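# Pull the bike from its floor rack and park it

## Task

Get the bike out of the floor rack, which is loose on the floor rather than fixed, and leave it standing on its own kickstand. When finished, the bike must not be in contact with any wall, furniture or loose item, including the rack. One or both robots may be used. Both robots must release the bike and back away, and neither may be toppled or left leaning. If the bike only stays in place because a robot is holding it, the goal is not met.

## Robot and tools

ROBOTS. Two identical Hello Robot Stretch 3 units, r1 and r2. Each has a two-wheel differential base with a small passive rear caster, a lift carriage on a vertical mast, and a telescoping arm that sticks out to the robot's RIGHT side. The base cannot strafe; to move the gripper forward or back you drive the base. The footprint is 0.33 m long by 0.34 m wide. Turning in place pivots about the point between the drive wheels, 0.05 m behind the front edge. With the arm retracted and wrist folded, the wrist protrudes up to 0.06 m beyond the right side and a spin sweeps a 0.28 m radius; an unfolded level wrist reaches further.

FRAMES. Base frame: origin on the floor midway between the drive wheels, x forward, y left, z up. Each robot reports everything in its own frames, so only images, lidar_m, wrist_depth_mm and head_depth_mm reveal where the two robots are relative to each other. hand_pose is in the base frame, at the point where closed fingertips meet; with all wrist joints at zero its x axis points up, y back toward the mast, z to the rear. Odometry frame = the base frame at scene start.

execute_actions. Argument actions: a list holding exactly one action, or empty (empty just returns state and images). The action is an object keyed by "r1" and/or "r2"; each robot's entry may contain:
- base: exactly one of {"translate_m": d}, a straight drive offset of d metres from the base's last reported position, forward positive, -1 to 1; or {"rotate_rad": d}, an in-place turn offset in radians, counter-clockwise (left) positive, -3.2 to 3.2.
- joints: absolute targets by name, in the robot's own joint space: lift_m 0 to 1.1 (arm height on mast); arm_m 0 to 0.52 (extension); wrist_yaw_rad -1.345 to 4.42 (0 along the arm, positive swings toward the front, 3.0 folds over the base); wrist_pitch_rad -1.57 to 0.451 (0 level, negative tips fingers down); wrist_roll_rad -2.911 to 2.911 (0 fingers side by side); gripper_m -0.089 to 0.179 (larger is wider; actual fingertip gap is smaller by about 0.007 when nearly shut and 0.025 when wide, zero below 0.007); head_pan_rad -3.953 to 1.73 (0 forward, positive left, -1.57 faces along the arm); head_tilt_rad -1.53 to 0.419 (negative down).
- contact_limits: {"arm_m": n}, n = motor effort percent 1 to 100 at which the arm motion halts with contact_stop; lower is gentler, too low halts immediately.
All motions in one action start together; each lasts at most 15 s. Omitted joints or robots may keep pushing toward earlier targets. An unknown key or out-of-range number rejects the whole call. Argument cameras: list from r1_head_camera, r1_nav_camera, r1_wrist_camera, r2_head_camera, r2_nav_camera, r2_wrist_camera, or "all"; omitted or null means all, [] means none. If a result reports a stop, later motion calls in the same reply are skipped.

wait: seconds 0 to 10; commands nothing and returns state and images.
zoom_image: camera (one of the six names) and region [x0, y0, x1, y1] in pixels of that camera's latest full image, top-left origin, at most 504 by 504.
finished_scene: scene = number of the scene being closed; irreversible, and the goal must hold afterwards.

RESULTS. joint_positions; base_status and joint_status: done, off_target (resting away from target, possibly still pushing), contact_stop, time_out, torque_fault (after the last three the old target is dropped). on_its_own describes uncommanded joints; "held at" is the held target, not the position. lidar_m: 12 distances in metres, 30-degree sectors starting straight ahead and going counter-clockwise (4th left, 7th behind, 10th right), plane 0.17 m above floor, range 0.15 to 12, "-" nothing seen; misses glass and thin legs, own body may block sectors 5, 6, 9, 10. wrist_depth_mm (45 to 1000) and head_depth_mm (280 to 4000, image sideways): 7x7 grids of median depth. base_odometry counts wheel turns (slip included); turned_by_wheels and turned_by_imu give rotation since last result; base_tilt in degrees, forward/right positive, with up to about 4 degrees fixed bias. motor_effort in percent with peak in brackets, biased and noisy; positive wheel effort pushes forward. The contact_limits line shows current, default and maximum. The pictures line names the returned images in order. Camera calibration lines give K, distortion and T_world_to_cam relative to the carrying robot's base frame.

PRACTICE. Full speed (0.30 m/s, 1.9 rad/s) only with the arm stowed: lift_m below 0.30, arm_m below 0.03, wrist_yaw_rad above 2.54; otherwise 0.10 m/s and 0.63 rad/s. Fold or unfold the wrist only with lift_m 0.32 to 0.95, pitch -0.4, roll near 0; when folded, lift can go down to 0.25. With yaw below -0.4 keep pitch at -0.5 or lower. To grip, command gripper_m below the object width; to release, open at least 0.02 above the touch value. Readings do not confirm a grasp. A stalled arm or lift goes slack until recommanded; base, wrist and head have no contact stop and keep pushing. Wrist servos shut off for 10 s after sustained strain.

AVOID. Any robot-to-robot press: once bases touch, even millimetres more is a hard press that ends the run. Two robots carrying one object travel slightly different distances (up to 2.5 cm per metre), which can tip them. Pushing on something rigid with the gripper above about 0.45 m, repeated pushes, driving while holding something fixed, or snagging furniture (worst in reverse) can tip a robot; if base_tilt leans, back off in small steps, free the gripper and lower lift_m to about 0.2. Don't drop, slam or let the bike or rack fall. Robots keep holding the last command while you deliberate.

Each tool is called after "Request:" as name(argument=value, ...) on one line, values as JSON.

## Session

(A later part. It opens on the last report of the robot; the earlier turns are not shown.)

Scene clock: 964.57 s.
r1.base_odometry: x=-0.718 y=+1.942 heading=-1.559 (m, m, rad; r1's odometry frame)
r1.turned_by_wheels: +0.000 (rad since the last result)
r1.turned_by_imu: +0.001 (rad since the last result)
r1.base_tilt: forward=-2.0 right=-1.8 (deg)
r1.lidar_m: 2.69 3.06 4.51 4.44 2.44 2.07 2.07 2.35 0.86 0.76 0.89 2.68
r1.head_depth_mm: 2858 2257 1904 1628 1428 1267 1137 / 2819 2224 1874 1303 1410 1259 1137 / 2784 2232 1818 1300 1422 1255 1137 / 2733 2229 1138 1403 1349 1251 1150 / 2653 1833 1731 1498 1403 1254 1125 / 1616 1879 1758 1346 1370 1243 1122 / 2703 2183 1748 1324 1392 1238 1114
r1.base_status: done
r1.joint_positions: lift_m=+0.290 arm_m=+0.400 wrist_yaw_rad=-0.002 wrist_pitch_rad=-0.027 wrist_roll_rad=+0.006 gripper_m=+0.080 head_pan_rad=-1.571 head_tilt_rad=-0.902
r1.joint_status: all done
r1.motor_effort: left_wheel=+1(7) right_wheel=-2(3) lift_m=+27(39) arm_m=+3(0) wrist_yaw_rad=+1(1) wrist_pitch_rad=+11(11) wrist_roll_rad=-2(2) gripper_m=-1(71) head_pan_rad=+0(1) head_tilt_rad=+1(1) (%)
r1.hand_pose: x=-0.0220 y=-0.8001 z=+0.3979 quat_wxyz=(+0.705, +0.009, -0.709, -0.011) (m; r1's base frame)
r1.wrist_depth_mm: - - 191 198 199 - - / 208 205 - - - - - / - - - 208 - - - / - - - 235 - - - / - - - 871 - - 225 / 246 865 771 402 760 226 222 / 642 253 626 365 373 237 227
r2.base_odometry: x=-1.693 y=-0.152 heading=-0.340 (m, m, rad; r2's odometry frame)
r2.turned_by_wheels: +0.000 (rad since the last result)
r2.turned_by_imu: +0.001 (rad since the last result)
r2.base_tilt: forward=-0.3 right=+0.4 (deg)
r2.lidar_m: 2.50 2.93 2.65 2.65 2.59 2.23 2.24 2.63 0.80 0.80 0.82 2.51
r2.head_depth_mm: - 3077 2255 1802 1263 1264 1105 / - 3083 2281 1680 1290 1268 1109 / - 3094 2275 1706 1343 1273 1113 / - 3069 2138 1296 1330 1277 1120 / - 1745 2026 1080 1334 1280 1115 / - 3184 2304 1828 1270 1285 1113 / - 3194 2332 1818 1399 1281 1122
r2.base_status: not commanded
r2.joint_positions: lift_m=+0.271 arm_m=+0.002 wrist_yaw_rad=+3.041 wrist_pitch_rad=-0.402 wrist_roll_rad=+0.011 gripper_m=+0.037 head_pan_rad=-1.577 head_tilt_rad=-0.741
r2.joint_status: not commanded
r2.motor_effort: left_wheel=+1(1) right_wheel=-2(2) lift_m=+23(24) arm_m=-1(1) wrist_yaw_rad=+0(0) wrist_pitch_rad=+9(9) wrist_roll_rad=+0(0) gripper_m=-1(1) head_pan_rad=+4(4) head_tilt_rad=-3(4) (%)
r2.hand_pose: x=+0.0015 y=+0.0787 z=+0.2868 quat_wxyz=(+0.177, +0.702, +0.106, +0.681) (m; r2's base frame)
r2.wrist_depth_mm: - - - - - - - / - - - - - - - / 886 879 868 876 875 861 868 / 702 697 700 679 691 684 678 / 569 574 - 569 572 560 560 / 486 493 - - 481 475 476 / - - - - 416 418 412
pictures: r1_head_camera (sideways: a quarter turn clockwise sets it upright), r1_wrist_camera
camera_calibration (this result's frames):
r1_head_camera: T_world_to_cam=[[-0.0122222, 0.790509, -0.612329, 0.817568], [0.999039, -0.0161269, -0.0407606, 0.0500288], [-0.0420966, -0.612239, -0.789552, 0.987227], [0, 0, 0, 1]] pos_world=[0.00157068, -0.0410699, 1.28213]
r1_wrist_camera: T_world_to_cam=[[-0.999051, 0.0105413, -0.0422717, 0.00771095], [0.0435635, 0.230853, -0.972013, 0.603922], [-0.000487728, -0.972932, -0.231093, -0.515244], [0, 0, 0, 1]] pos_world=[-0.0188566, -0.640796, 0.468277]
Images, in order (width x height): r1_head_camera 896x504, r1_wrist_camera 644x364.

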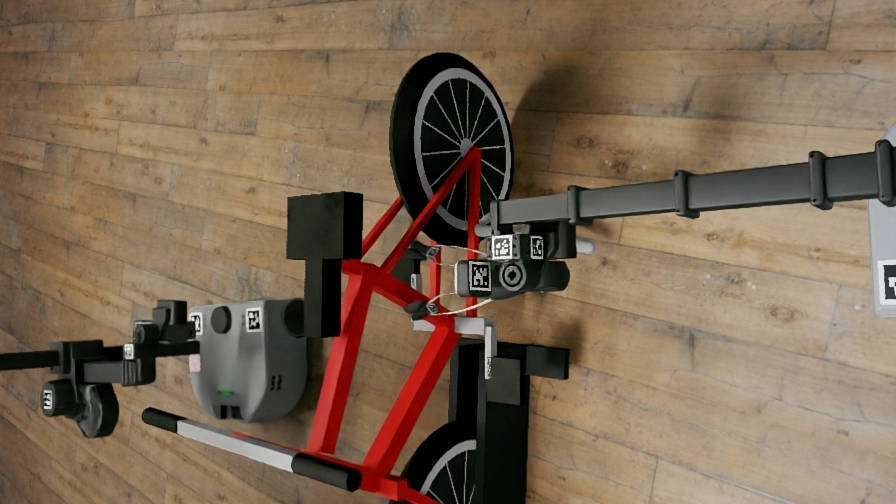

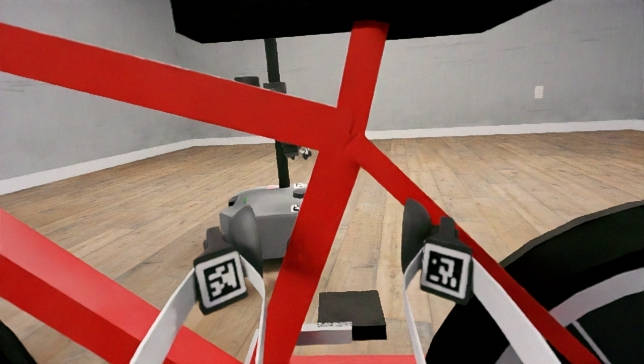

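Request:
execute_actions(actions=[{"r1":{"base":{"translate_m":0.012},"joints":{"gripper_m":0.07}}}], cameras=[])

Request:
execute_actions(actions=[{"r1":{"joints":{"arm_m":0.46}}}], cameras=["r1_head_camera","r1_wrist_camera"])

Scene clock: 973.27 s.
r1.base_odometry: x=-0.718 y=+1.930 heading=-1.559 (m, m, rad; r1's odometry frame)
r1.turned_by_wheels: +0.000 (rad since the last result)
r1.turned_by_imu: +0.001 (rad since the last result)
r1.base_tilt: forward=-1.9 right=-1.9 (deg)
r1.lidar_m: 2.68 3.03 4.52 4.47 2.47 2.09 2.08 2.36 0.86 0.76 0.88 2.68
r1.head_depth_mm: 2834 2279 1888 1590 1426 1261 1140 / 2785 2248 1875 1340 1420 1270 1138 / 2791 2195 1826 1312 1428 1271 1148 / 2725 2210 1138 1413 1364 1256 1143 / 2649 1834 1737 1487 1400 1243 1129 / 1639 1864 1767 1371 1380 1250 1117 / 2690 2186 1750 1276 1383 1243 1119
r1.base_status: done
r1.joint_positions: lift_m=+0.290 arm_m=+0.400 wrist_yaw_rad=-0.002 wrist_pitch_rad=-0.027 wrist_roll_rad=+0.006 gripper_m=+0.070 head_pan_rad=-1.571 head_tilt_rad=-0.902
r1.joint_status: all done
r1.motor_effort: left_wheel=+1(6) right_wheel=-1(4) lift_m=+27(27) arm_m=+2(2) wrist_yaw_rad=+2(2) wrist_pitch_rad=+10(10) wrist_roll_rad=-2(3) gripper_m=+0(46) head_pan_rad=+0(0) head_tilt_rad=+1(1) (%)
r1.hand_pose: x=-0.0220 y=-0.8001 z=+0.3979 quat_wxyz=(+0.705, +0.009, -0.709, -0.011) (m; r1's base frame)
r1.wrist_depth_mm: - - 184 203 191 - - / - 197 197 - - - - / - - - 201 - - - / - - - 980 - - - / - - - 224 - - 222 / 241 837 786 256 749 228 217 / 634 247 643 324 590 237 221
r2.base_odometry: x=-1.693 y=-0.152 heading=-0.340 (m, m, rad; r2's odometry frame)
r2.turned_by_wheels: +0.000 (rad since the last result)
r2.turned_by_imu: +0.001 (rad since the last result)
r2.base_tilt: forward=-0.3 right=+0.5 (deg)
r2.lidar_m: 2.51 2.92 2.65 2.65 2.60 2.23 2.24 2.63 0.80 0.80 0.82 2.50
r2.head_depth_mm: - 3054 2269 1809 1261 1273 1104 / - 3084 2284 1698 1292 1263 1109 / - 3034 2285 1702 1351 1274 1120 / - 2914 2126 1650 1347 1280 1116 / - 3108 1948 1244 1290 1282 1119 / - 3161 2331 1821 1280 1282 1120 / - 3139 2329 1836 1413 1287 1127
r2.base_status: not commanded
r2.joint_positions: lift_m=+0.271 arm_m=+0.002 wrist_yaw_rad=+3.041 wrist_pitch_rad=-0.402 wrist_roll_rad=+0.011 gripper_m=+0.037 head_pan_rad=-1.577 head_tilt_rad=-0.741
r2.joint_status: not commanded
r2.motor_effort: left_wheel=+1(1) right_wheel=-1(2) lift_m=+23(24) arm_m=+0(1) wrist_yaw_rad=+0(1) wrist_pitch_rad=+9(9) wrist_roll_rad=+0(0) gripper_m=-1(1) head_pan_rad=+4(4) head_tilt_rad=-3(4) (%)
r2.hand_pose: x=+0.0015 y=+0.0787 z=+0.2868 quat_wxyz=(+0.177, +0.702, +0.106, +0.681) (m; r2's base frame)
r2.wrist_depth_mm: - - - - - - - / - - - - - - - / 884 862 886 855 870 856 870 / 699 686 714 683 682 677 680 / 574 567 - 571 574 561 557 / 487 505 - - 479 478 473 / - - - - 416 414 414
pictures: none
No camera images: the call's "cameras" was empty. Leave "cameras" out to get every camera's image.

Scene clock: 974.87 s.
r1.base_odometry: x=-0.718 y=+1.930 heading=-1.559 (m, m, rad; r1's odometry frame)
r1.turned_by_wheels: +0.000 (rad since the last result)
r1.turned_by_imu: +0.000 (rad since the last result)
r1.base_tilt: forward=-1.9 right=-1.8 (deg)
r1.lidar_m: 2.67 3.02 4.47 4.47 2.46 2.08 2.09 2.37 0.86 0.76 0.88 2.68
r1.head_depth_mm: 2856 2255 1915 1582 1429 1272 1137 / 2834 2260 1886 1335 1417 1266 1143 / 2781 2238 1823 1305 1415 1258 1132 / 2723 2200 1140 1286 1384 1247 1147 / 2648 1830 1743 1423 1401 1246 1126 / 1622 1863 1750 1376 1375 1243 1129 / 2717 2168 1763 1283 1385 1234 1125
r1.base_status: not commanded
r1.joint_positions: lift_m=+0.290 arm_m=+0.460 wrist_yaw_rad=-0.002 wrist_pitch_rad=-0.028 wrist_roll_rad=+0.006 gripper_m=+0.070 head_pan_rad=-1.571 head_tilt_rad=-0.902
r1.joint_status: all done
r1.motor_effort: left_wheel=+1(3) right_wheel=+0(4) lift_m=+28(28) arm_m=+2(5) wrist_yaw_rad=+2(2) wrist_pitch_rad=+11(13) wrist_roll_rad=-2(2) gripper_m=-1(1) head_pan_rad=+0(1) head_tilt_rad=+0(0) (%)
r1.hand_pose: x=-0.0219 y=-0.8601 z=+0.3978 quat_wxyz=(+0.705, +0.009, -0.709, -0.011) (m; r1's base frame)
r1.wrist_depth_mm: - - - - 135 - - / 139 138 139 - 140 - - / - - 143 141 145 - - / - - - - 110 - - / - - - 166 153 885 981 / 932 866 790 164 754 119 745 / 206 665 669 172 594 596 125
r2.base_odometry: x=-1.693 y=-0.152 heading=-0.340 (m, m, rad; r2's odometry frame)
r2.turned_by_wheels: +0.000 (rad since the last result)
r2.turned_by_imu: +0.000 (rad since the last result)
r2.base_tilt: forward=-0.4 right=+0.5 (deg)
r2.lidar_m: 2.51 2.93 2.65 2.66 2.59 2.23 2.24 2.63 0.80 0.80 0.82 2.50
r2.head_depth_mm: - 3093 2267 1798 1265 1269 1114 / - 3110 2261 1707 1298 1268 1109 / - 3078 2263 1693 1340 1281 1107 / - 2985 2134 1264 1325 1273 1110 / - 3111 1989 1241 1297 1283 1114 / - 3170 2305 1825 1282 1283 1118 / - 3091 2347 1813 1395 1289 1118
r2.base_status: not commanded
r2.joint_positions: lift_m=+0.271 arm_m=+0.002 wrist_yaw_rad=+3.041 wrist_pitch_rad=-0.402 wrist_roll_rad=+0.011 gripper_m=+0.037 head_pan_rad=-1.577 head_tilt_rad=-0.741
r2.joint_status: not commanded
r2.motor_effort: left_wheel=+1(1) right_wheel=-2(2) lift_m=+23(24) arm_m=-1(1) wrist_yaw_rad=+0(1) wrist_pitch_rad=+9(9) wrist_roll_rad=+0(0) gripper_m=+0(0) head_pan_rad=+4(5) head_tilt_rad=-3(3) (%)
r2.hand_pose: x=+0.0015 y=+0.0787 z=+0.2868 quat_wxyz=(+0.177, +0.702, +0.106, +0.681) (m; r2's base frame)
r2.wrist_depth_mm: - - - - - - - / - - - - - - - / 904 876 865 873 885 874 874 / 696 683 698 681 693 679 683 / 574 570 - 569 573 563 553 / 487 498 - - 477 478 478 / - - - - 416 419 413
pictures: r1_head_camera (sideways: a quarter turn clockwise sets it upright), r1_wrist_camera
camera_calibration (this result's frames):
r1_head_camera: T_world_to_cam=[[-0.0122223, 0.790479, -0.612367, 0.817618], [0.999039, -0.0161288, -0.0407598, 0.0500278], [-0.0420965, -0.612277, -0.789522, 0.987188], [0, 0, 0, 1]] pos_world=[0.00157069, -0.0410709, 1.28213]
r1_wrist_camera: T_world_to_cam=[[-0.999056, 0.0100594, -0.0422705, 0.0080505], [0.0434509, 0.231165, -0.971944, 0.61791], [-0.0000056793, -0.972863, -0.231384, -0.573465], [0, 0, 0, 1]] pos_world=[-0.0188091, -0.700823, 0.468224]
Images, in order (width x height): r1_head_camera 896x504, r1_wrist_camera 644x364.

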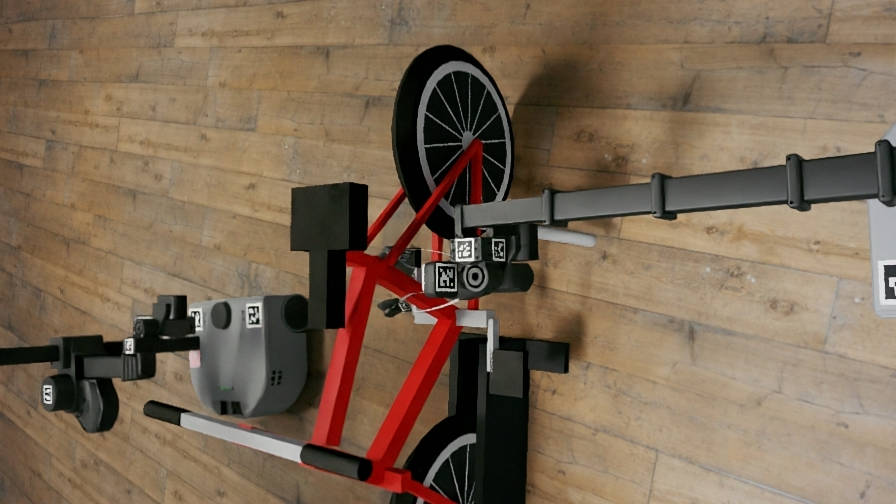

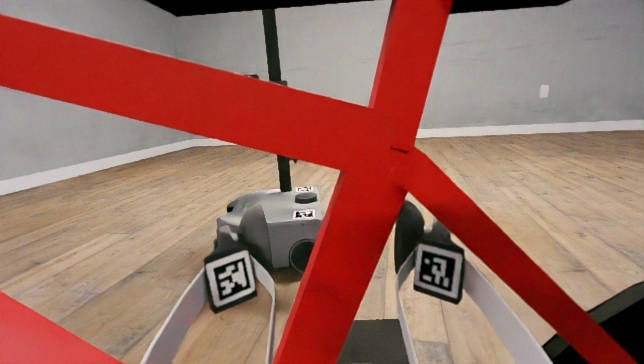

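Request:
execute_actions(actions=[{"r1":{"joints":{"arm_m":0.445,"gripper_m":0.0}}}], cameras=[])

Request:
execute_actions(actions=[{"r1":{"base":{"translate_m":-0.15}}}], cameras=["r1_head_camera","r1_nav_camera","r1_wrist_camera"])

Scene clock: 982.07 s.
r1.base_odometry: x=-0.718 y=+1.930 heading=-1.559 (m, m, rad; r1's odometry frame)
r1.turned_by_wheels: +0.000 (rad since the last result)
r1.turned_by_imu: +0.000 (rad since the last result)
r1.base_tilt: forward=-2.0 right=-1.8 (deg)
r1.lidar_m: 2.67 3.04 4.49 4.45 2.46 2.09 2.08 2.36 0.86 0.76 0.88 2.68
r1.head_depth_mm: 2830 2262 1885 1598 1413 1266 1142 / 2813 2250 1888 1337 1412 1257 1131 / 2768 2239 1816 1300 1416 1263 1144 / 2744 2225 1137 1385 1377 1247 1144 / 2636 1817 1718 1471 1402 1243 1122 / 1617 1861 1766 1342 1373 1238 1119 / 2701 2165 1722 1282 1382 1240 1114
r1.base_status: not commanded
r1.joint_positions: lift_m=+0.290 arm_m=+0.445 wrist_yaw_rad=-0.016 wrist_pitch_rad=-0.030 wrist_roll_rad=+0.019 gripper_m=+0.001 head_pan_rad=-1.571 head_tilt_rad=-0.902
r1.joint_status: all done
r1.on_its_own: wrist_yaw_rad is at rest, and its effort (+16) is outside its rest range (-12 to +12)
r1.motor_effort: left_wheel=-7(9) right_wheel=+8(11) lift_m=+28(27) arm_m=-3(1) wrist_yaw_rad=+16(19) wrist_pitch_rad=+12(12) wrist_roll_rad=-8(8) gripper_m=-15(89) head_pan_rad=+0(1) head_tilt_rad=+1(1) (%)
r1.hand_pose: x=-0.0255 y=-0.8457 z=+0.3972 quat_wxyz=(+0.701, +0.005, -0.713, -0.017) (m; r1's base frame)
r1.wrist_depth_mm: - - - - 179 - - / 151 151 171 - - - - / - - 156 155 - - - / - - - 165 144 - - / - - 942 171 129 992 976 / 921 876 858 181 731 669 187 / 214 680 650 193 589 198 176
r2.base_odometry: x=-1.693 y=-0.152 heading=-0.340 (m, m, rad; r2's odometry frame)
r2.turned_by_wheels: +0.000 (rad since the last result)
r2.turned_by_imu: +0.001 (rad since the last result)
r2.base_tilt: forward=-0.4 right=+0.4 (deg)
r2.lidar_m: 2.50 2.93 2.65 2.65 2.59 2.23 2.24 2.62 0.80 0.80 0.82 2.51
r2.head_depth_mm: - 3050 2257 1802 1256 1261 1107 / - 3072 2277 1700 1292 1267 1103 / - 3076 2254 1706 1351 1274 1109 / - 2963 2123 1311 1327 1273 1106 / - 3092 1960 1247 1328 1277 1114 / - 3112 2314 1830 1281 1281 1117 / - 3176 2333 1835 1414 1284 1113
r2.base_status: not commanded
r2.joint_positions: lift_m=+0.271 arm_m=+0.002 wrist_yaw_rad=+3.041 wrist_pitch_rad=-0.402 wrist_roll_rad=+0.011 gripper_m=+0.037 head_pan_rad=-1.577 head_tilt_rad=-0.741
r2.joint_status: not commanded
r2.motor_effort: left_wheel=+1(1) right_wheel=-2(2) lift_m=+23(24) arm_m=+0(1) wrist_yaw_rad=+0(0) wrist_pitch_rad=+9(9) wrist_roll_rad=+0(0) gripper_m=-1(0) head_pan_rad=+4(4) head_tilt_rad=-3(4) (%)
r2.hand_pose: x=+0.0015 y=+0.0787 z=+0.2868 quat_wxyz=(+0.177, +0.702, +0.106, +0.681) (m; r2's base frame)
r2.wrist_depth_mm: - - - - - - - / - - - - - - - / 874 881 880 875 883 854 847 / 690 691 702 682 685 687 681 / 566 565 - 568 574 561 562 / 484 490 - - 475 478 477 / - - - - 419 418 414
pictures: none
No camera images: the call's "cameras" was empty. Leave "cameras" out to get every camera's image.

Scene clock: 984.57 s.
r1.base_odometry: x=-0.720 y=+2.080 heading=-1.558 (m, m, rad; r1's odometry frame)
r1.turned_by_wheels: +0.001 (rad since the last result)
r1.turned_by_imu: +0.003 (rad since the last result)
r1.base_tilt: forward=-1.9 right=-1.8 (deg)
r1.lidar_m: 2.82 3.22 4.53 4.13 2.28 1.94 1.94 2.20 0.86 0.75 0.90 2.83
r1.head_depth_mm: 2818 2266 1900 1619 1420 1258 1136 / 2804 2280 1874 1340 1419 1262 1131 / 2747 2261 1870 1288 1427 1262 1142 / 2780 2206 1094 1282 1356 1258 1146 / 2729 2201 1719 1513 1400 1251 1124 / 2454 1770 1748 1533 1363 1242 1127 / 2427 2086 1165 1323 1391 1241 1114
r1.base_status: done
r1.joint_positions: lift_m=+0.290 arm_m=+0.445 wrist_yaw_rad=+0.018 wrist_pitch_rad=-0.068 wrist_roll_rad=+0.002 gripper_m=+0.000 head_pan_rad=-1.571 head_tilt_rad=-0.901
r1.joint_status: not commanded
r1.on_its_own: wrist_yaw_rad is at rest, and its effort (-18) is outside its rest range (-12 to +12)
r1.motor_effort: left_wheel=+14(46) right_wheel=-16(61) lift_m=+34(34) arm_m=+2(4) wrist_yaw_rad=-18(100) wrist_pitch_rad=+26(40) wrist_roll_rad=-1(8) gripper_m=-4(18) head_pan_rad=+0(0) head_tilt_rad=+0(0) (%)
r1.hand_pose: x=-0.0168 y=-0.8437 z=+0.3873 quat_wxyz=(+0.706, +0.031, -0.707, -0.018) (m; r1's base frame)
r1.wrist_depth_mm: - - - 160 - - - / 160 157 159 160 - - - / - - 163 215 - - - / - - 963 132 - - - / - - 874 - 227 946 184 / 812 802 714 683 141 189 171 / 226 630 331 331 570 176 176
r2.base_odometry: x=-1.693 y=-0.152 heading=-0.340 (m, m, rad; r2's odometry frame)
r2.turned_by_wheels: +0.000 (rad since the last result)
r2.turned_by_imu: +0.000 (rad since the last result)
r2.base_tilt: forward=-0.3 right=+0.4 (deg)
r2.lidar_m: 2.51 2.93 2.65 2.65 2.59 2.23 2.24 2.63 0.78 0.78 0.83 2.50
r2.head_depth_mm: - 3073 2276 1794 1281 1270 1114 / - 3018 2254 1807 1269 1271 1105 / - 3068 2279 1126 1318 1270 1110 / - 3122 2287 1792 1398 1269 1119 / - 2982 1941 1164 1264 1275 1113 / - 3152 2243 1237 1277 1277 1119 / - 3136 2307 1835 1340 1296 1119
r2.base_status: not commanded
r2.joint_positions: lift_m=+0.271 arm_m=+0.002 wrist_yaw_rad=+3.041 wrist_pitch_rad=-0.402 wrist_roll_rad=+0.011 gripper_m=+0.037 head_pan_rad=-1.577 head_tilt_rad=-0.741
r2.joint_status: not commanded
r2.motor_effort: left_wheel=+1(1) right_wheel=-2(2) lift_m=+23(24) arm_m=+0(0) wrist_yaw_rad=+0(0) wrist_pitch_rad=+9(9) wrist_roll_rad=+0(0) gripper_m=-1(1) head_pan_rad=+4(5) head_tilt_rad=-4(4) (%)
r2.hand_pose: x=+0.0015 y=+0.0787 z=+0.2868 quat_wxyz=(+0.177, +0.702, +0.106, +0.681) (m; r2's base frame)
r2.wrist_depth_mm: - - - - - - - / - - - - - - - / 910 877 882 868 875 859 857 / 689 695 706 679 681 685 675 / 574 566 - 560 568 556 565 / 494 496 - - 483 479 473 / - - - - 421 416 415
pictures: r1_head_camera (sideways: a quarter turn clockwise sets it upright), r1_nav_camera (sideways: a quarter turn counterclockwise sets it upright), r1_wrist_camera
camera_calibration (this result's frames):
r1_head_camera: T_world_to_cam=[[-0.0122222, 0.790264, -0.612644, 0.817979], [0.999039, -0.0161432, -0.0407542, 0.0500204], [-0.0420966, -0.612554, -0.789307, 0.986909], [0, 0, 0, 1]] pos_world=[0.00157068, -0.0410778, 1.28214]
r1_nav_camera: T_world_to_cam=[[-0.0481306, -0.755356, 0.653544, -0.802695], [-0.998336, 0.0155736, -0.0555232, 0.130435], [0.0317618, -0.655129, -0.754849, 0.932154], [0, 0, 0, 1]] pos_world=[0.0619772, 0.00232899, 1.23547]
r1_wrist_camera: T_world_to_cam=[[-0.99922, -0.00842226, -0.0385692, -0.00451802], [0.0348477, 0.270925, -0.96197, 0.633216], [0.0185513, -0.962564, -0.27042, -0.535744], [0, 0, 0, 1]] pos_world=[-0.0166419, -0.68728, 0.464085]
Images, in order (width x height): r1_head_camera 896x504, r1_nav_camera 672x504, r1_wrist_camera 644x364.

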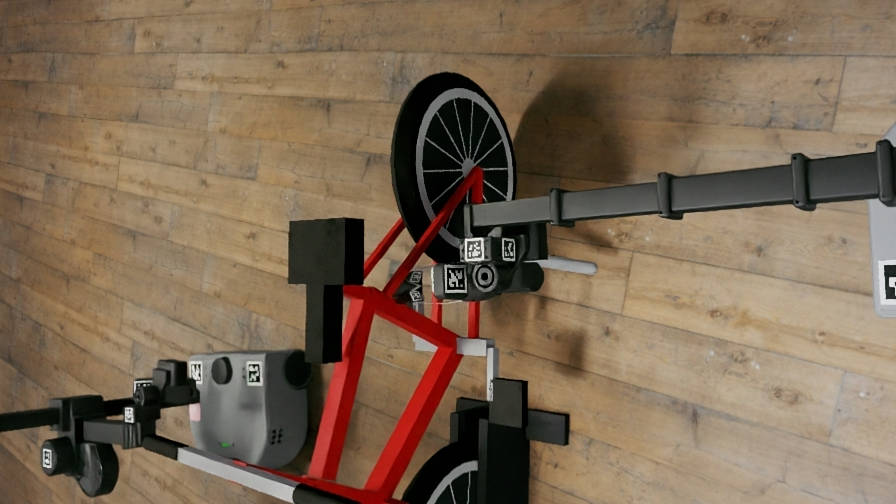

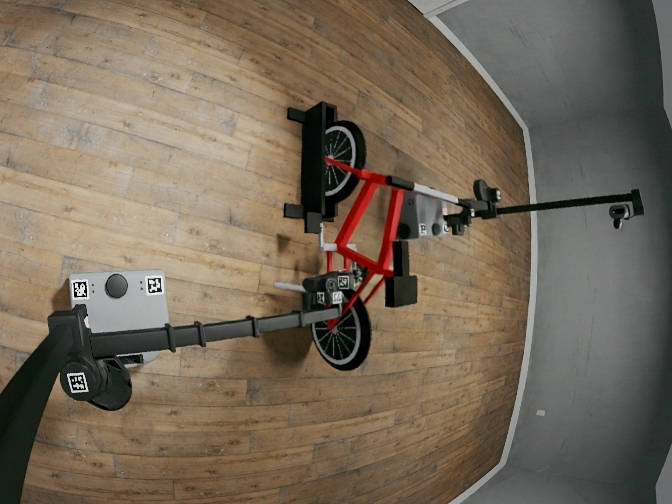

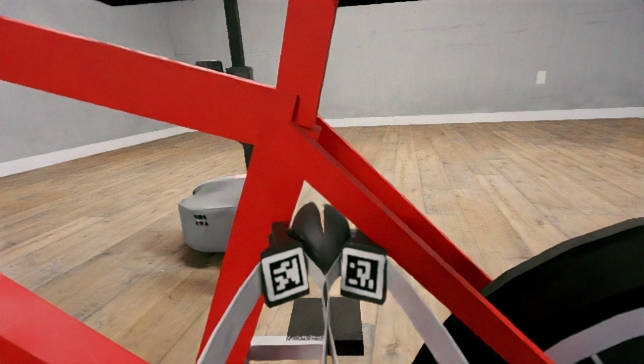

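Request:
execute_actions(actions=[{"r2":{"base":{"translate_m":1.0}},"r1":{"joints":{"arm_m":0.455,"gripper_m":0.04}}}], cameras=[])

Request:
execute_actions(actions=[{"r2":{"base":{"translate_m":0.5}},"r1":{"base":{"translate_m":-0.12}}}], cameras=["r1_head_camera","r1_nav_camera","r1_wrist_camera"])

Scene clock: 1004.83 s.
r1.base_odometry: x=-0.720 y=+2.080 heading=-1.559 (m, m, rad; r1's odometry frame)
r1.turned_by_wheels: +0.000 (rad since the last result)
r1.turned_by_imu: +0.001 (rad since the last result)
r1.base_tilt: forward=-2.0 right=-1.8 (deg)
r1.lidar_m: 2.82 3.19 4.53 4.13 2.28 1.94 1.94 2.20 0.86 0.75 0.90 2.83
r1.head_depth_mm: 1696 1934 1843 1627 1417 1270 1144 / 2831 2221 1871 1356 1400 1260 1138 / 2749 2199 1872 1309 1413 1258 1140 / 2768 2204 1095 1273 1367 1257 1135 / 2745 2221 1164 1503 1394 1245 1124 / 2706 2201 1828 1494 1378 1241 1121 / 2713 2126 1720 1329 1394 1240 1112
r1.base_status: not commanded
r1.joint_positions: lift_m=+0.290 arm_m=+0.454 wrist_yaw_rad=+0.041 wrist_pitch_rad=-0.072 wrist_roll_rad=+0.002 gripper_m=+0.040 head_pan_rad=-1.571 head_tilt_rad=-0.901
r1.joint_status: all done
r1.on_its_own: wrist_yaw_rad is held at +0.039, not at your +0.000, by its stall guard, which is not easing now
r1.motor_effort: left_wheel=+5(14) right_wheel=-6(16) lift_m=+34(34) arm_m=+8(8) wrist_yaw_rad=-2(22) wrist_pitch_rad=+28(29) wrist_roll_rad=-1(1) gripper_m=+9(87) head_pan_rad=+1(1) head_tilt_rad=+1(0) (%)
r1.hand_pose: x=-0.0111 y=-0.8525 z=+0.3863 quat_wxyz=(+0.707, +0.040, -0.706, -0.011) (m; r1's base frame)
r1.wrist_depth_mm: - - - 152 - - - / - 159 157 159 - - 881 / - - 162 160 - - - / - - - 165 - - 876 / - - 930 - 134 918 850 / 816 805 696 703 137 184 170 / 222 624 328 329 589 144 170
r2.base_odometry: x=-0.750 y=-0.486 heading=-0.340 (m, m, rad; r2's odometry frame)
r2.turned_by_wheels: +0.000 (rad since the last result)
r2.turned_by_imu: +0.006 (rad since the last result)
r2.base_tilt: forward=-0.3 right=+0.5 (deg)
r2.lidar_m: 1.55 1.81 2.38 2.38 2.79 3.21 3.19 1.37 0.93 3.04 1.78 1.55
r2.head_depth_mm: - 2930 1967 1801 1386 1275 1108 / - 3069 2271 1776 1487 1268 1112 / - 3092 2284 1812 1482 1276 1111 / - 3113 2279 1811 1492 1273 1121 / 3913 3110 2318 1820 1497 1280 1113 / 3004 2986 2296 1814 1515 1282 1121 / 2466 2580 2307 1831 1513 1298 1119
r2.base_status: done
r2.joint_positions: lift_m=+0.271 arm_m=+0.002 wrist_yaw_rad=+3.041 wrist_pitch_rad=-0.402 wrist_roll_rad=+0.011 gripper_m=+0.037 head_pan_rad=-1.577 head_tilt_rad=-0.741
r2.joint_status: not commanded
r2.motor_effort: left_wheel=+1(8) right_wheel=-1(5) lift_m=+23(23) arm_m=+0(0) wrist_yaw_rad=+0(0) wrist_pitch_rad=+9(9) wrist_roll_rad=+0(0) gripper_m=+0(0) head_pan_rad=+4(4) head_tilt_rad=-4(3) (%)
r2.hand_pose: x=+0.0015 y=+0.0787 z=+0.2868 quat_wxyz=(+0.177, +0.702, +0.106, +0.681) (m; r2's base frame)
r2.wrist_depth_mm: - - - - - - - / - - - - - - - / 875 869 875 880 870 877 842 / 690 691 707 690 684 677 663 / 568 569 - 568 567 560 553 / 481 493 - - 475 480 479 / - - - - 416 412 417
pictures: none
No camera images: the call's "cameras" was empty. Leave "cameras" out to get every camera's image.

Scene clock: 1008.07 s.
r1.base_odometry: x=-0.721 y=+2.200 heading=-1.558 (m, m, rad; r1's odometry frame)
r1.turned_by_wheels: +0.001 (rad since the last result)
r1.turned_by_imu: +0.004 (rad since the last result)
r1.base_tilt: forward=-2.0 right=-1.8 (deg)
r1.lidar_m: 2.94 3.35 4.55 3.86 2.15 1.83 1.82 2.07 0.86 0.75 0.93 2.94
r1.head_depth_mm: 2861 2277 1880 1621 1427 1263 1143 / 2798 2224 1873 1532 1412 1257 1134 / 2795 2230 1891 1300 1426 1255 1140 / 2761 2227 1730 1266 1378 1251 1133 / 2718 2192 1142 1503 1392 1246 1129 / 2716 2176 1761 1502 1389 1243 1118 / 2702 2114 1756 1353 1381 1242 1115
r1.base_status: done
r1.joint_positions: lift_m=+0.290 arm_m=+0.455 wrist_yaw_rad=+0.156 wrist_pitch_rad=-0.117 wrist_roll_rad=+0.002 gripper_m=+0.040 head_pan_rad=-1.571 head_tilt_rad=-0.901
r1.joint_status: not commanded
r1.on_its_own: wrist_yaw_rad is held at +0.125, not at your +0.000, by its stall guard, which is still easing; left_wheel is at rest, and its effort (+19) is outside its rest range (-18 to +18); right_wheel is at rest, and its effort (-23) is outside its rest range (-18 to +18); wrist_pitch_rad is at rest, and its effort (+46) is outside its rest range (-20 to +32)
r1.motor_effort: left_wheel=+19(54) right_wheel=-23(70) lift_m=+36(36) arm_m=+2(8) wrist_yaw_rad=-28(91) wrist_pitch_rad=+46(46) wrist_roll_rad=-1(1) gripper_m=+8(20) head_pan_rad=+0(1) head_tilt_rad=+1(0) (%)
r1.hand_pose: x=+0.0176 y=-0.8484 z=+0.3749 quat_wxyz=(+0.706, +0.096, -0.701, +0.013) (m; r1's base frame)
r1.wrist_depth_mm: 180 174 - 161 - - - / - 180 168 174 - - - / - - - 140 - - - / - - - 177 224 - - / 268 - 891 918 138 837 169 / 247 694 691 384 139 173 159 / 317 253 248 332 512 142 161
r2.base_odometry: x=-0.279 y=-0.653 heading=-0.340 (m, m, rad; r2's odometry frame)
r2.turned_by_wheels: +0.000 (rad since the last result)
r2.turned_by_imu: +0.003 (rad since the last result)
r2.base_tilt: forward=-0.4 right=+0.5 (deg)
r2.lidar_m: 1.07 1.26 2.23 2.24 2.63 3.70 3.67 1.18 1.19 2.09 1.22 1.07
r2.head_depth_mm: - 3100 2277 1795 1485 1274 1101 / - 3117 2238 1782 1485 1278 1108 / - 3152 2304 1809 1500 1274 1106 / 3777 3115 2280 1836 1506 1271 1115 / 2657 2829 2257 1826 1491 1275 1120 / 2085 2227 2211 1832 1501 1283 1113 / 1695 1802 1894 1818 1509 1285 1125
r2.base_status: done
r2.joint_positions: lift_m=+0.271 arm_m=+0.002 wrist_yaw_rad=+3.041 wrist_pitch_rad=-0.402 wrist_roll_rad=+0.011 gripper_m=+0.037 head_pan_rad=-1.577 head_tilt_rad=-0.741
r2.joint_status: not commanded
r2.motor_effort: left_wheel=+0(8) right_wheel=-1(8) lift_m=+23(23) arm_m=+0(0) wrist_yaw_rad=+0(0) wrist_pitch_rad=+9(9) wrist_roll_rad=+1(0) gripper_m=-1(1) head_pan_rad=+4(3) head_tilt_rad=-4(3) (%)
r2.hand_pose: x=+0.0015 y=+0.0787 z=+0.2868 quat_wxyz=(+0.177, +0.702, +0.106, +0.681) (m; r2's base frame)
r2.wrist_depth_mm: - - - - - - - / - - - - - - - / 881 907 863 868 852 856 839 / 700 688 705 696 693 680 678 / 572 572 - 564 571 557 556 / 483 496 - - 480 477 475 / - - - - 419 419 415
pictures: r1_head_camera (sideways: a quarter turn clockwise sets it upright), r1_nav_camera (sideways: a quarter turn counterclockwise sets it upright), r1_wrist_camera
camera_calibration (this result's frames):
r1_head_camera: T_world_to_cam=[[-0.0122222, 0.790236, -0.612681, 0.818027], [0.999039, -0.016145, -0.0407535, 0.0500195], [-0.0420966, -0.61259, -0.789279, 0.986872], [0, 0, 0, 1]] pos_world=[0.00157068, -0.0410787, 1.28215]
r1_nav_camera: T_world_to_cam=[[-0.0481306, -0.755326, 0.653579, -0.80274], [-0.998336, 0.0155711, -0.0555239, 0.130436], [0.0317618, -0.655164, -0.754819, 0.932115], [0, 0, 0, 1]] pos_world=[0.0619772, 0.00232595, 1.23547]
r1_wrist_camera: T_world_to_cam=[[-0.988933, -0.143353, -0.0382356, -0.0854501], [-0.00963573, 0.319229, -0.947629, 0.657733], [0.148051, -0.936773, -0.317077, -0.507177], [0, 0, 0, 1]] pos_world=[-0.00307863, -0.697327, 0.459205]
Images, in order (width x height): r1_head_camera 896x504, r1_nav_camera 672x504, r1_wrist_camera 644x364.

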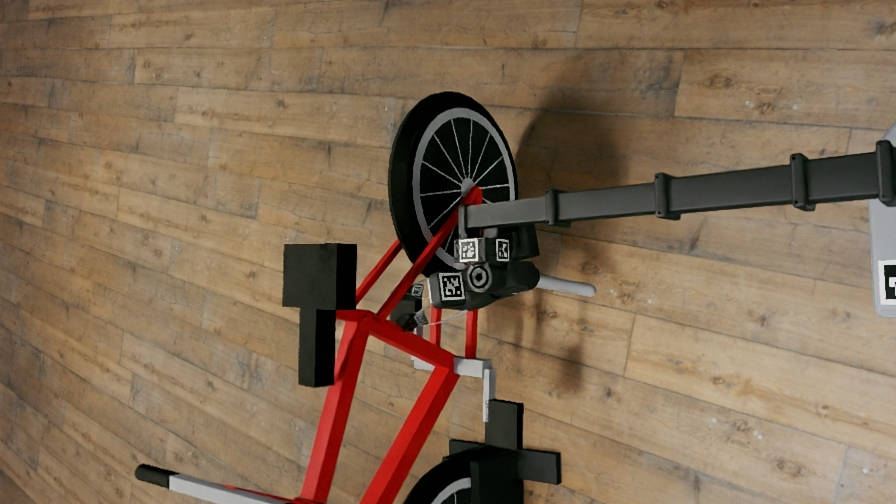

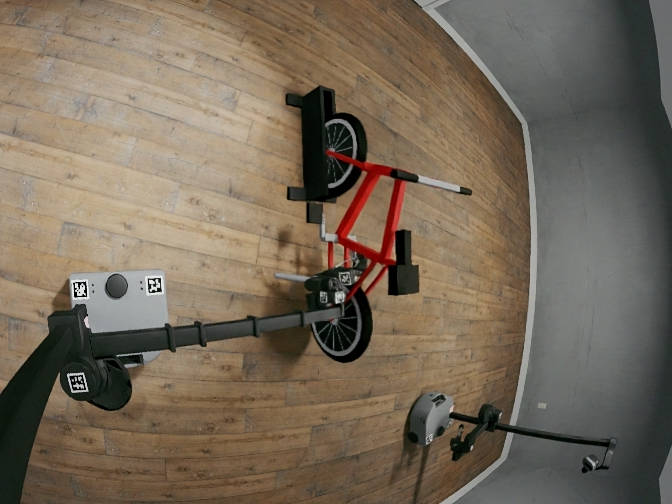

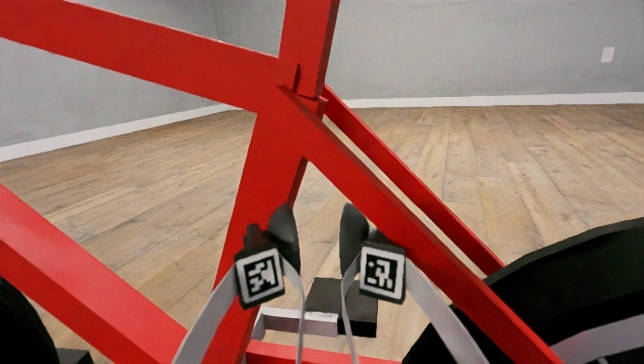

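Request:
execute_actions(actions=[{"r1":{"base":{"translate_m":-0.12},"joints":{"wrist_yaw_rad":0.0,"wrist_pitch_rad":-0.03}}}], cameras=["r1_head_camera","r1_nav_camera","r1_wrist_camera"])

Scene clock: 1022.30 s.
r1.base_odometry: x=-0.723 y=+2.320 heading=-1.557 (m, m, rad; r1's odometry frame)
r1.turned_by_wheels: +0.001 (rad since the last result)
r1.turned_by_imu: +0.003 (rad since the last result)
r1.base_tilt: forward=-2.0 right=-1.8 (deg)
r1.lidar_m: 3.04 3.49 4.60 3.60 2.01 1.71 1.71 1.94 0.85 0.74 0.94 3.06
r1.head_depth_mm: 2846 2260 1888 1621 1423 1267 1133 / 2815 2241 1856 1375 1422 1263 1142 / 2782 2222 1854 1296 1419 1264 1144 / 2771 2205 1762 1277 1373 1250 1133 / 2732 2217 1141 1505 1403 1247 1123 / 2682 2204 1761 1502 1389 1252 1119 / 2707 2131 1750 1357 1384 1240 1120
r1.base_status: done
r1.joint_positions: lift_m=+0.290 arm_m=+0.455 wrist_yaw_rad=+0.108 wrist_pitch_rad=-0.122 wrist_roll_rad=+0.003 gripper_m=+0.040 head_pan_rad=-1.571 head_tilt_rad=-0.901
r1.joint_status: wrist_yaw_rad off_target (ended at +0.108, target +0.000); wrist_pitch_rad off_target (ended at -0.122, target -0.030)
r1.on_its_own: wrist_yaw_rad is held at +0.078, not at your +0.000, by its stall guard, which is still easing; right_wheel is at rest, and its effort (-22) is outside its rest range (-18 to +18); wrist_pitch_rad is at rest, and its effort (+36) is outside its rest range (-20 to +32)
r1.motor_effort: left_wheel=+18(43) right_wheel=-22(63) lift_m=+36(36) arm_m=+2(2) wrist_yaw_rad=-28(85) wrist_pitch_rad=+36(40) wrist_roll_rad=-1(1) gripper_m=+7(18) head_pan_rad=+1(0) head_tilt_rad=+0(0) (%)
r1.hand_pose: x=+0.0055 y=-0.8497 z=+0.3736 quat_wxyz=(+0.706, +0.081, -0.703, -0.005) (m; r1's base frame)
r1.wrist_depth_mm: 174 171 - 162 - - - / - 176 168 183 - - - / - - - 136 - - - / - - - 180 - - - / 943 986 844 898 138 854 168 / 241 721 685 385 196 174 160 / 307 249 274 336 526 144 164
r2.base_odometry: x=-0.279 y=-0.653 heading=-0.340 (m, m, rad; r2's odometry frame)
r2.turned_by_wheels: +0.000 (rad since the last result)
r2.turned_by_imu: +0.001 (rad since the last result)
r2.base_tilt: forward=-0.3 right=+0.4 (deg)
r2.lidar_m: 1.07 1.26 2.23 2.24 2.62 3.70 3.68 1.17 1.11 2.09 1.23 1.07
r2.head_depth_mm: - 3104 2243 1801 1489 1265 1114 / - 3082 2265 1803 1489 1265 1113 / - 3168 2268 1805 1510 1265 1114 / 3825 3109 2279 1833 1486 1270 1114 / 2706 2829 2271 1807 1499 1281 1118 / 2064 2221 2205 1827 1509 1286 1119 / 1698 1800 1882 1829 1511 1282 1122
r2.base_status: not commanded
r2.joint_positions: lift_m=+0.271 arm_m=+0.002 wrist_yaw_rad=+3.041 wrist_pitch_rad=-0.402 wrist_roll_rad=+0.011 gripper_m=+0.037 head_pan_rad=-1.577 head_tilt_rad=-0.741
r2.joint_status: not commanded
r2.motor_effort: left_wheel=+0(0) right_wheel=+0(1) lift_m=+23(23) arm_m=+0(1) wrist_yaw_rad=+0(0) wrist_pitch_rad=+9(9) wrist_roll_rad=+0(0) gripper_m=+0(0) head_pan_rad=+4(4) head_tilt_rad=-3(3) (%)
r2.hand_pose: x=+0.0015 y=+0.0787 z=+0.2868 quat_wxyz=(+0.177, +0.702, +0.106, +0.681) (m; r2's base frame)
r2.wrist_depth_mm: - - - - - - - / - - - - - - - / 889 879 885 869 879 866 861 / 687 684 715 684 678 684 671 / 578 571 - 567 579 560 557 / 490 495 - - 480 480 479 / - - - - 416 414 412
pictures: r1_head_camera (sideways: a quarter turn clockwise sets it upright), r1_nav_camera (sideways: a quarter turn counterclockwise sets it upright), r1_wrist_camera
camera_calibration (this result's frames):
r1_head_camera: T_world_to_cam=[[-0.0122221, 0.790236, -0.612681, 0.818027], [0.999039, -0.0161452, -0.0407534, 0.0500194], [-0.0420967, -0.61259, -0.789279, 0.986872], [0, 0, 0, 1]] pos_world=[0.00157068, -0.0410787, 1.28215]
r1_nav_camera: T_world_to_cam=[[-0.0481307, -0.755326, 0.65358, -0.802741], [-0.998336, 0.0155711, -0.0555239, 0.130436], [0.0317617, -0.655164, -0.754818, 0.932114], [0, 0, 0, 1]] pos_world=[0.0619772, 0.00232589, 1.23547]
r1_wrist_camera: T_world_to_cam=[[-0.994715, -0.0952124, -0.038436, -0.0566248], [0.0055171, 0.324234, -0.945961, 0.660344], [0.102529, -0.941173, -0.321995, -0.508682], [0, 0, 0, 1]] pos_world=[-0.00781382, -0.698255, 0.45869]
Images, in order (width x height): r1_head_camera 896x504, r1_nav_camera 672x504, r1_wrist_camera 644x364.

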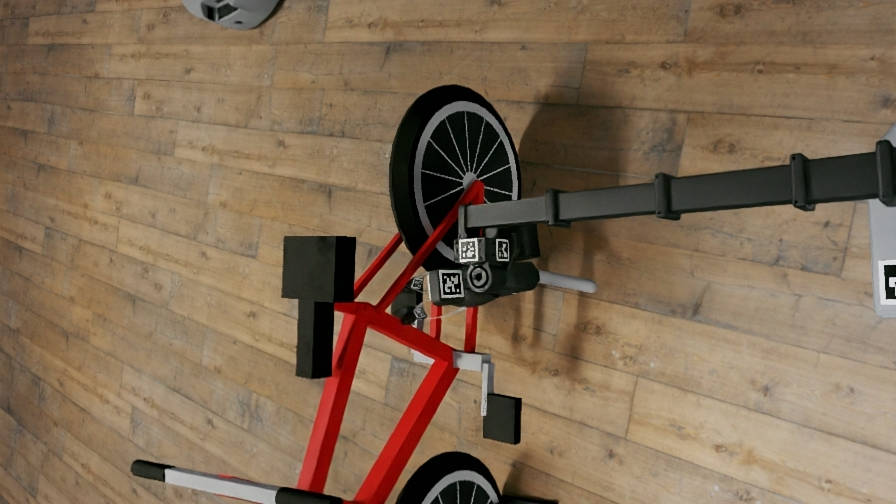

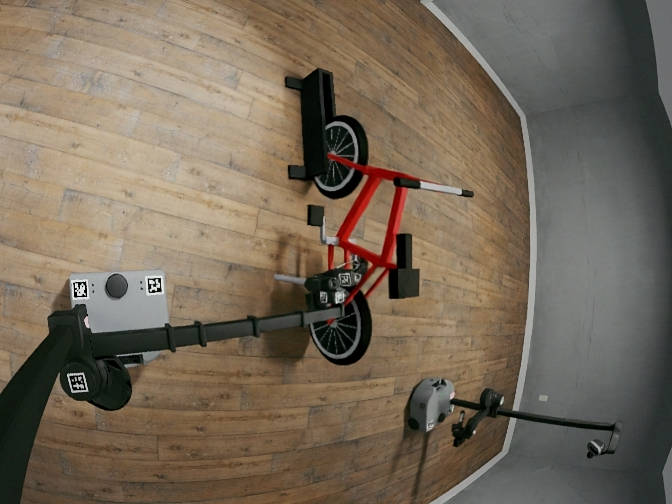

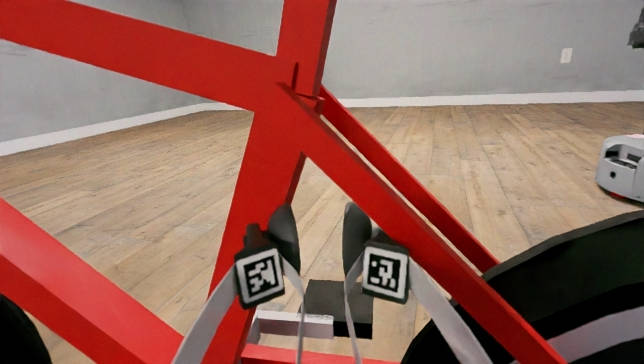

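Request:
execute_actions(actions=[{"r1":{"base":{"translate_m":-0.13}}}], cameras=["r1_head_camera","r1_nav_camera","r1_wrist_camera"])

Scene clock: 1030.43 s.
r1.base_odometry: x=-0.725 y=+2.450 heading=-1.557 (m, m, rad; r1's odometry frame)
r1.turned_by_wheels: +0.000 (rad since the last result)
r1.turned_by_imu: +0.002 (rad since the last result)
r1.base_tilt: forward=-2.0 right=-1.7 (deg)
r1.lidar_m: 3.18 3.65 4.62 3.32 1.86 1.58 1.58 1.80 0.86 0.73 0.96 1.18
r1.head_depth_mm: 2802 1979 1870 1628 1427 1279 1142 / 2782 2243 1886 1368 1418 1261 1134 / 2773 2219 1875 1281 1417 1262 1145 / 2747 2203 1739 1290 1378 1246 1143 / 2740 2213 1203 1451 1388 1251 1123 / 2711 2202 1763 1497 1385 1243 1120 / 2712 2117 1698 1388 1383 1246 1115
r1.base_status: done
r1.joint_positions: lift_m=+0.290 arm_m=+0.455 wrist_yaw_rad=+0.141 wrist_pitch_rad=-0.084 wrist_roll_rad=+0.003 gripper_m=+0.040 head_pan_rad=-1.571 head_tilt_rad=-0.901
r1.joint_status: not commanded
r1.on_its_own: wrist_yaw_rad is held at +0.125, not at your +0.000, by its stall guard, which is not easing now; wrist_yaw_rad is at rest, and its effort (-16) is outside its rest range (-12 to +12)
r1.motor_effort: left_wheel=+8(29) right_wheel=-10(39) lift_m=+36(35) arm_m=+1(2) wrist_yaw_rad=-16(49) wrist_pitch_rad=+22(34) wrist_roll_rad=-1(1) gripper_m=+3(12) head_pan_rad=+0(1) head_tilt_rad=+0(0) (%)
r1.hand_pose: x=+0.0142 y=-0.8506 z=+0.3833 quat_wxyz=(+0.706, +0.080, -0.703, +0.020) (m; r1's base frame)
r1.wrist_depth_mm: 233 - - 205 - - - / - 227 208 197 - - - / - - - 199 - - - / - - - 210 243 - 964 / 271 - - 898 158 889 852 / 312 281 777 702 643 188 174 / 323 268 243 356 532 183 173
r2.base_odometry: x=-0.279 y=-0.653 heading=-0.340 (m, m, rad; r2's odometry frame)
r2.turned_by_wheels: +0.000 (rad since the last result)
r2.turned_by_imu: +0.001 (rad since the last result)
r2.base_tilt: forward=-0.3 right=+0.5 (deg)
r2.lidar_m: 1.07 1.25 2.24 2.24 2.63 3.69 3.67 1.15 1.03 2.09 1.23 1.07
r2.head_depth_mm: - 3102 2123 1786 1473 1273 1106 / - 3081 2290 1801 1488 1276 1115 / - 3050 2281 1814 1486 1267 1109 / 3814 3070 2276 1825 1505 1274 1116 / 2639 2849 2309 1819 1497 1283 1116 / 2098 2190 2220 1830 1507 1282 1121 / 1693 1777 1895 1809 1500 1289 1116
r2.base_status: not commanded
r2.joint_positions: lift_m=+0.271 arm_m=+0.002 wrist_yaw_rad=+3.041 wrist_pitch_rad=-0.402 wrist_roll_rad=+0.011 gripper_m=+0.037 head_pan_rad=-1.577 head_tilt_rad=-0.741
r2.joint_status: not commanded
r2.motor_effort: left_wheel=+0(0) right_wheel=-1(1) lift_m=+24(24) arm_m=-1(1) wrist_yaw_rad=+1(0) wrist_pitch_rad=+9(9) wrist_roll_rad=+0(0) gripper_m=-1(0) head_pan_rad=+3(4) head_tilt_rad=-3(3) (%)
r2.hand_pose: x=+0.0015 y=+0.0787 z=+0.2868 quat_wxyz=(+0.177, +0.702, +0.106, +0.681) (m; r2's base frame)
r2.wrist_depth_mm: - - - - - - - / - - - - - - - / 885 869 888 870 869 865 843 / 704 696 708 683 668 693 679 / 570 568 - 564 572 566 553 / 485 498 - - 476 479 478 / - - - - 420 416 415
pictures: r1_head_camera (sideways: a quarter turn clockwise sets it upright), r1_nav_camera (sideways: a quarter turn counterclockwise sets it upright), r1_wrist_camera
camera_calibration (this result's frames):
r1_head_camera: T_world_to_cam=[[-0.012222, 0.790236, -0.612681, 0.818027], [0.999039, -0.0161453, -0.0407534, 0.0500194], [-0.0420967, -0.61259, -0.789279, 0.986872], [0, 0, 0, 1]] pos_world=[0.00157067, -0.0410787, 1.28215]
r1_nav_camera: T_world_to_cam=[[-0.0481308, -0.755326, 0.65358, -0.802741], [-0.998336, 0.0155712, -0.0555239, 0.130436], [0.0317616, -0.655164, -0.754818, 0.932114], [0, 0, 0, 1]] pos_world=[0.0619772, 0.00232588, 1.23547]
r1_wrist_camera: T_world_to_cam=[[-0.990755, -0.129955, -0.0389377, -0.0771656], [-0.000162764, 0.288157, -0.957583, 0.643579], [0.135663, -0.948724, -0.285514, -0.528171], [0, 0, 0, 1]] pos_world=[-0.00469434, -0.696568, 0.462476]
Images, in order (width x height): r1_head_camera 896x504, r1_nav_camera 672x504, r1_wrist_camera 644x364.

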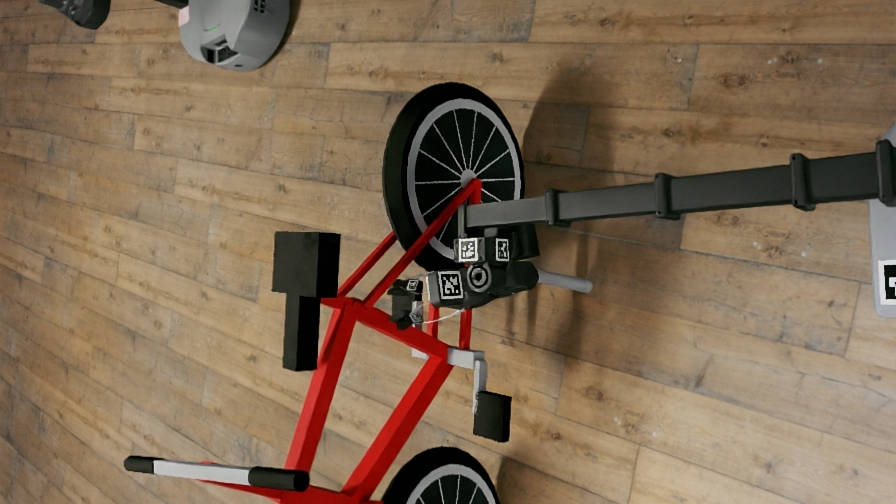

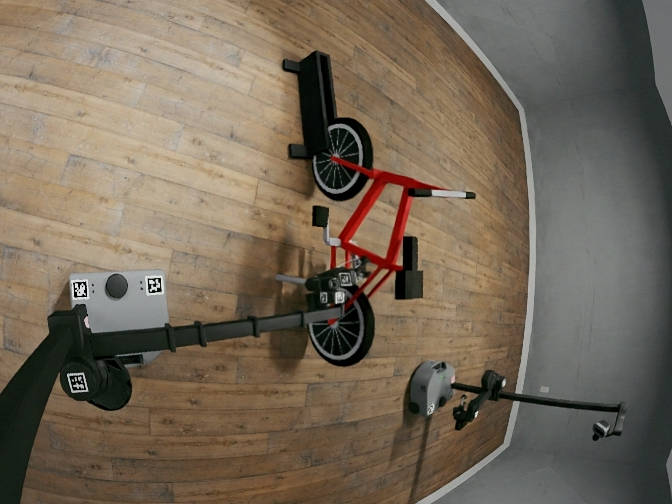

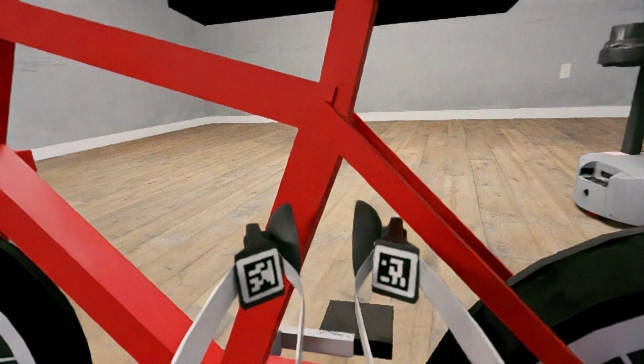

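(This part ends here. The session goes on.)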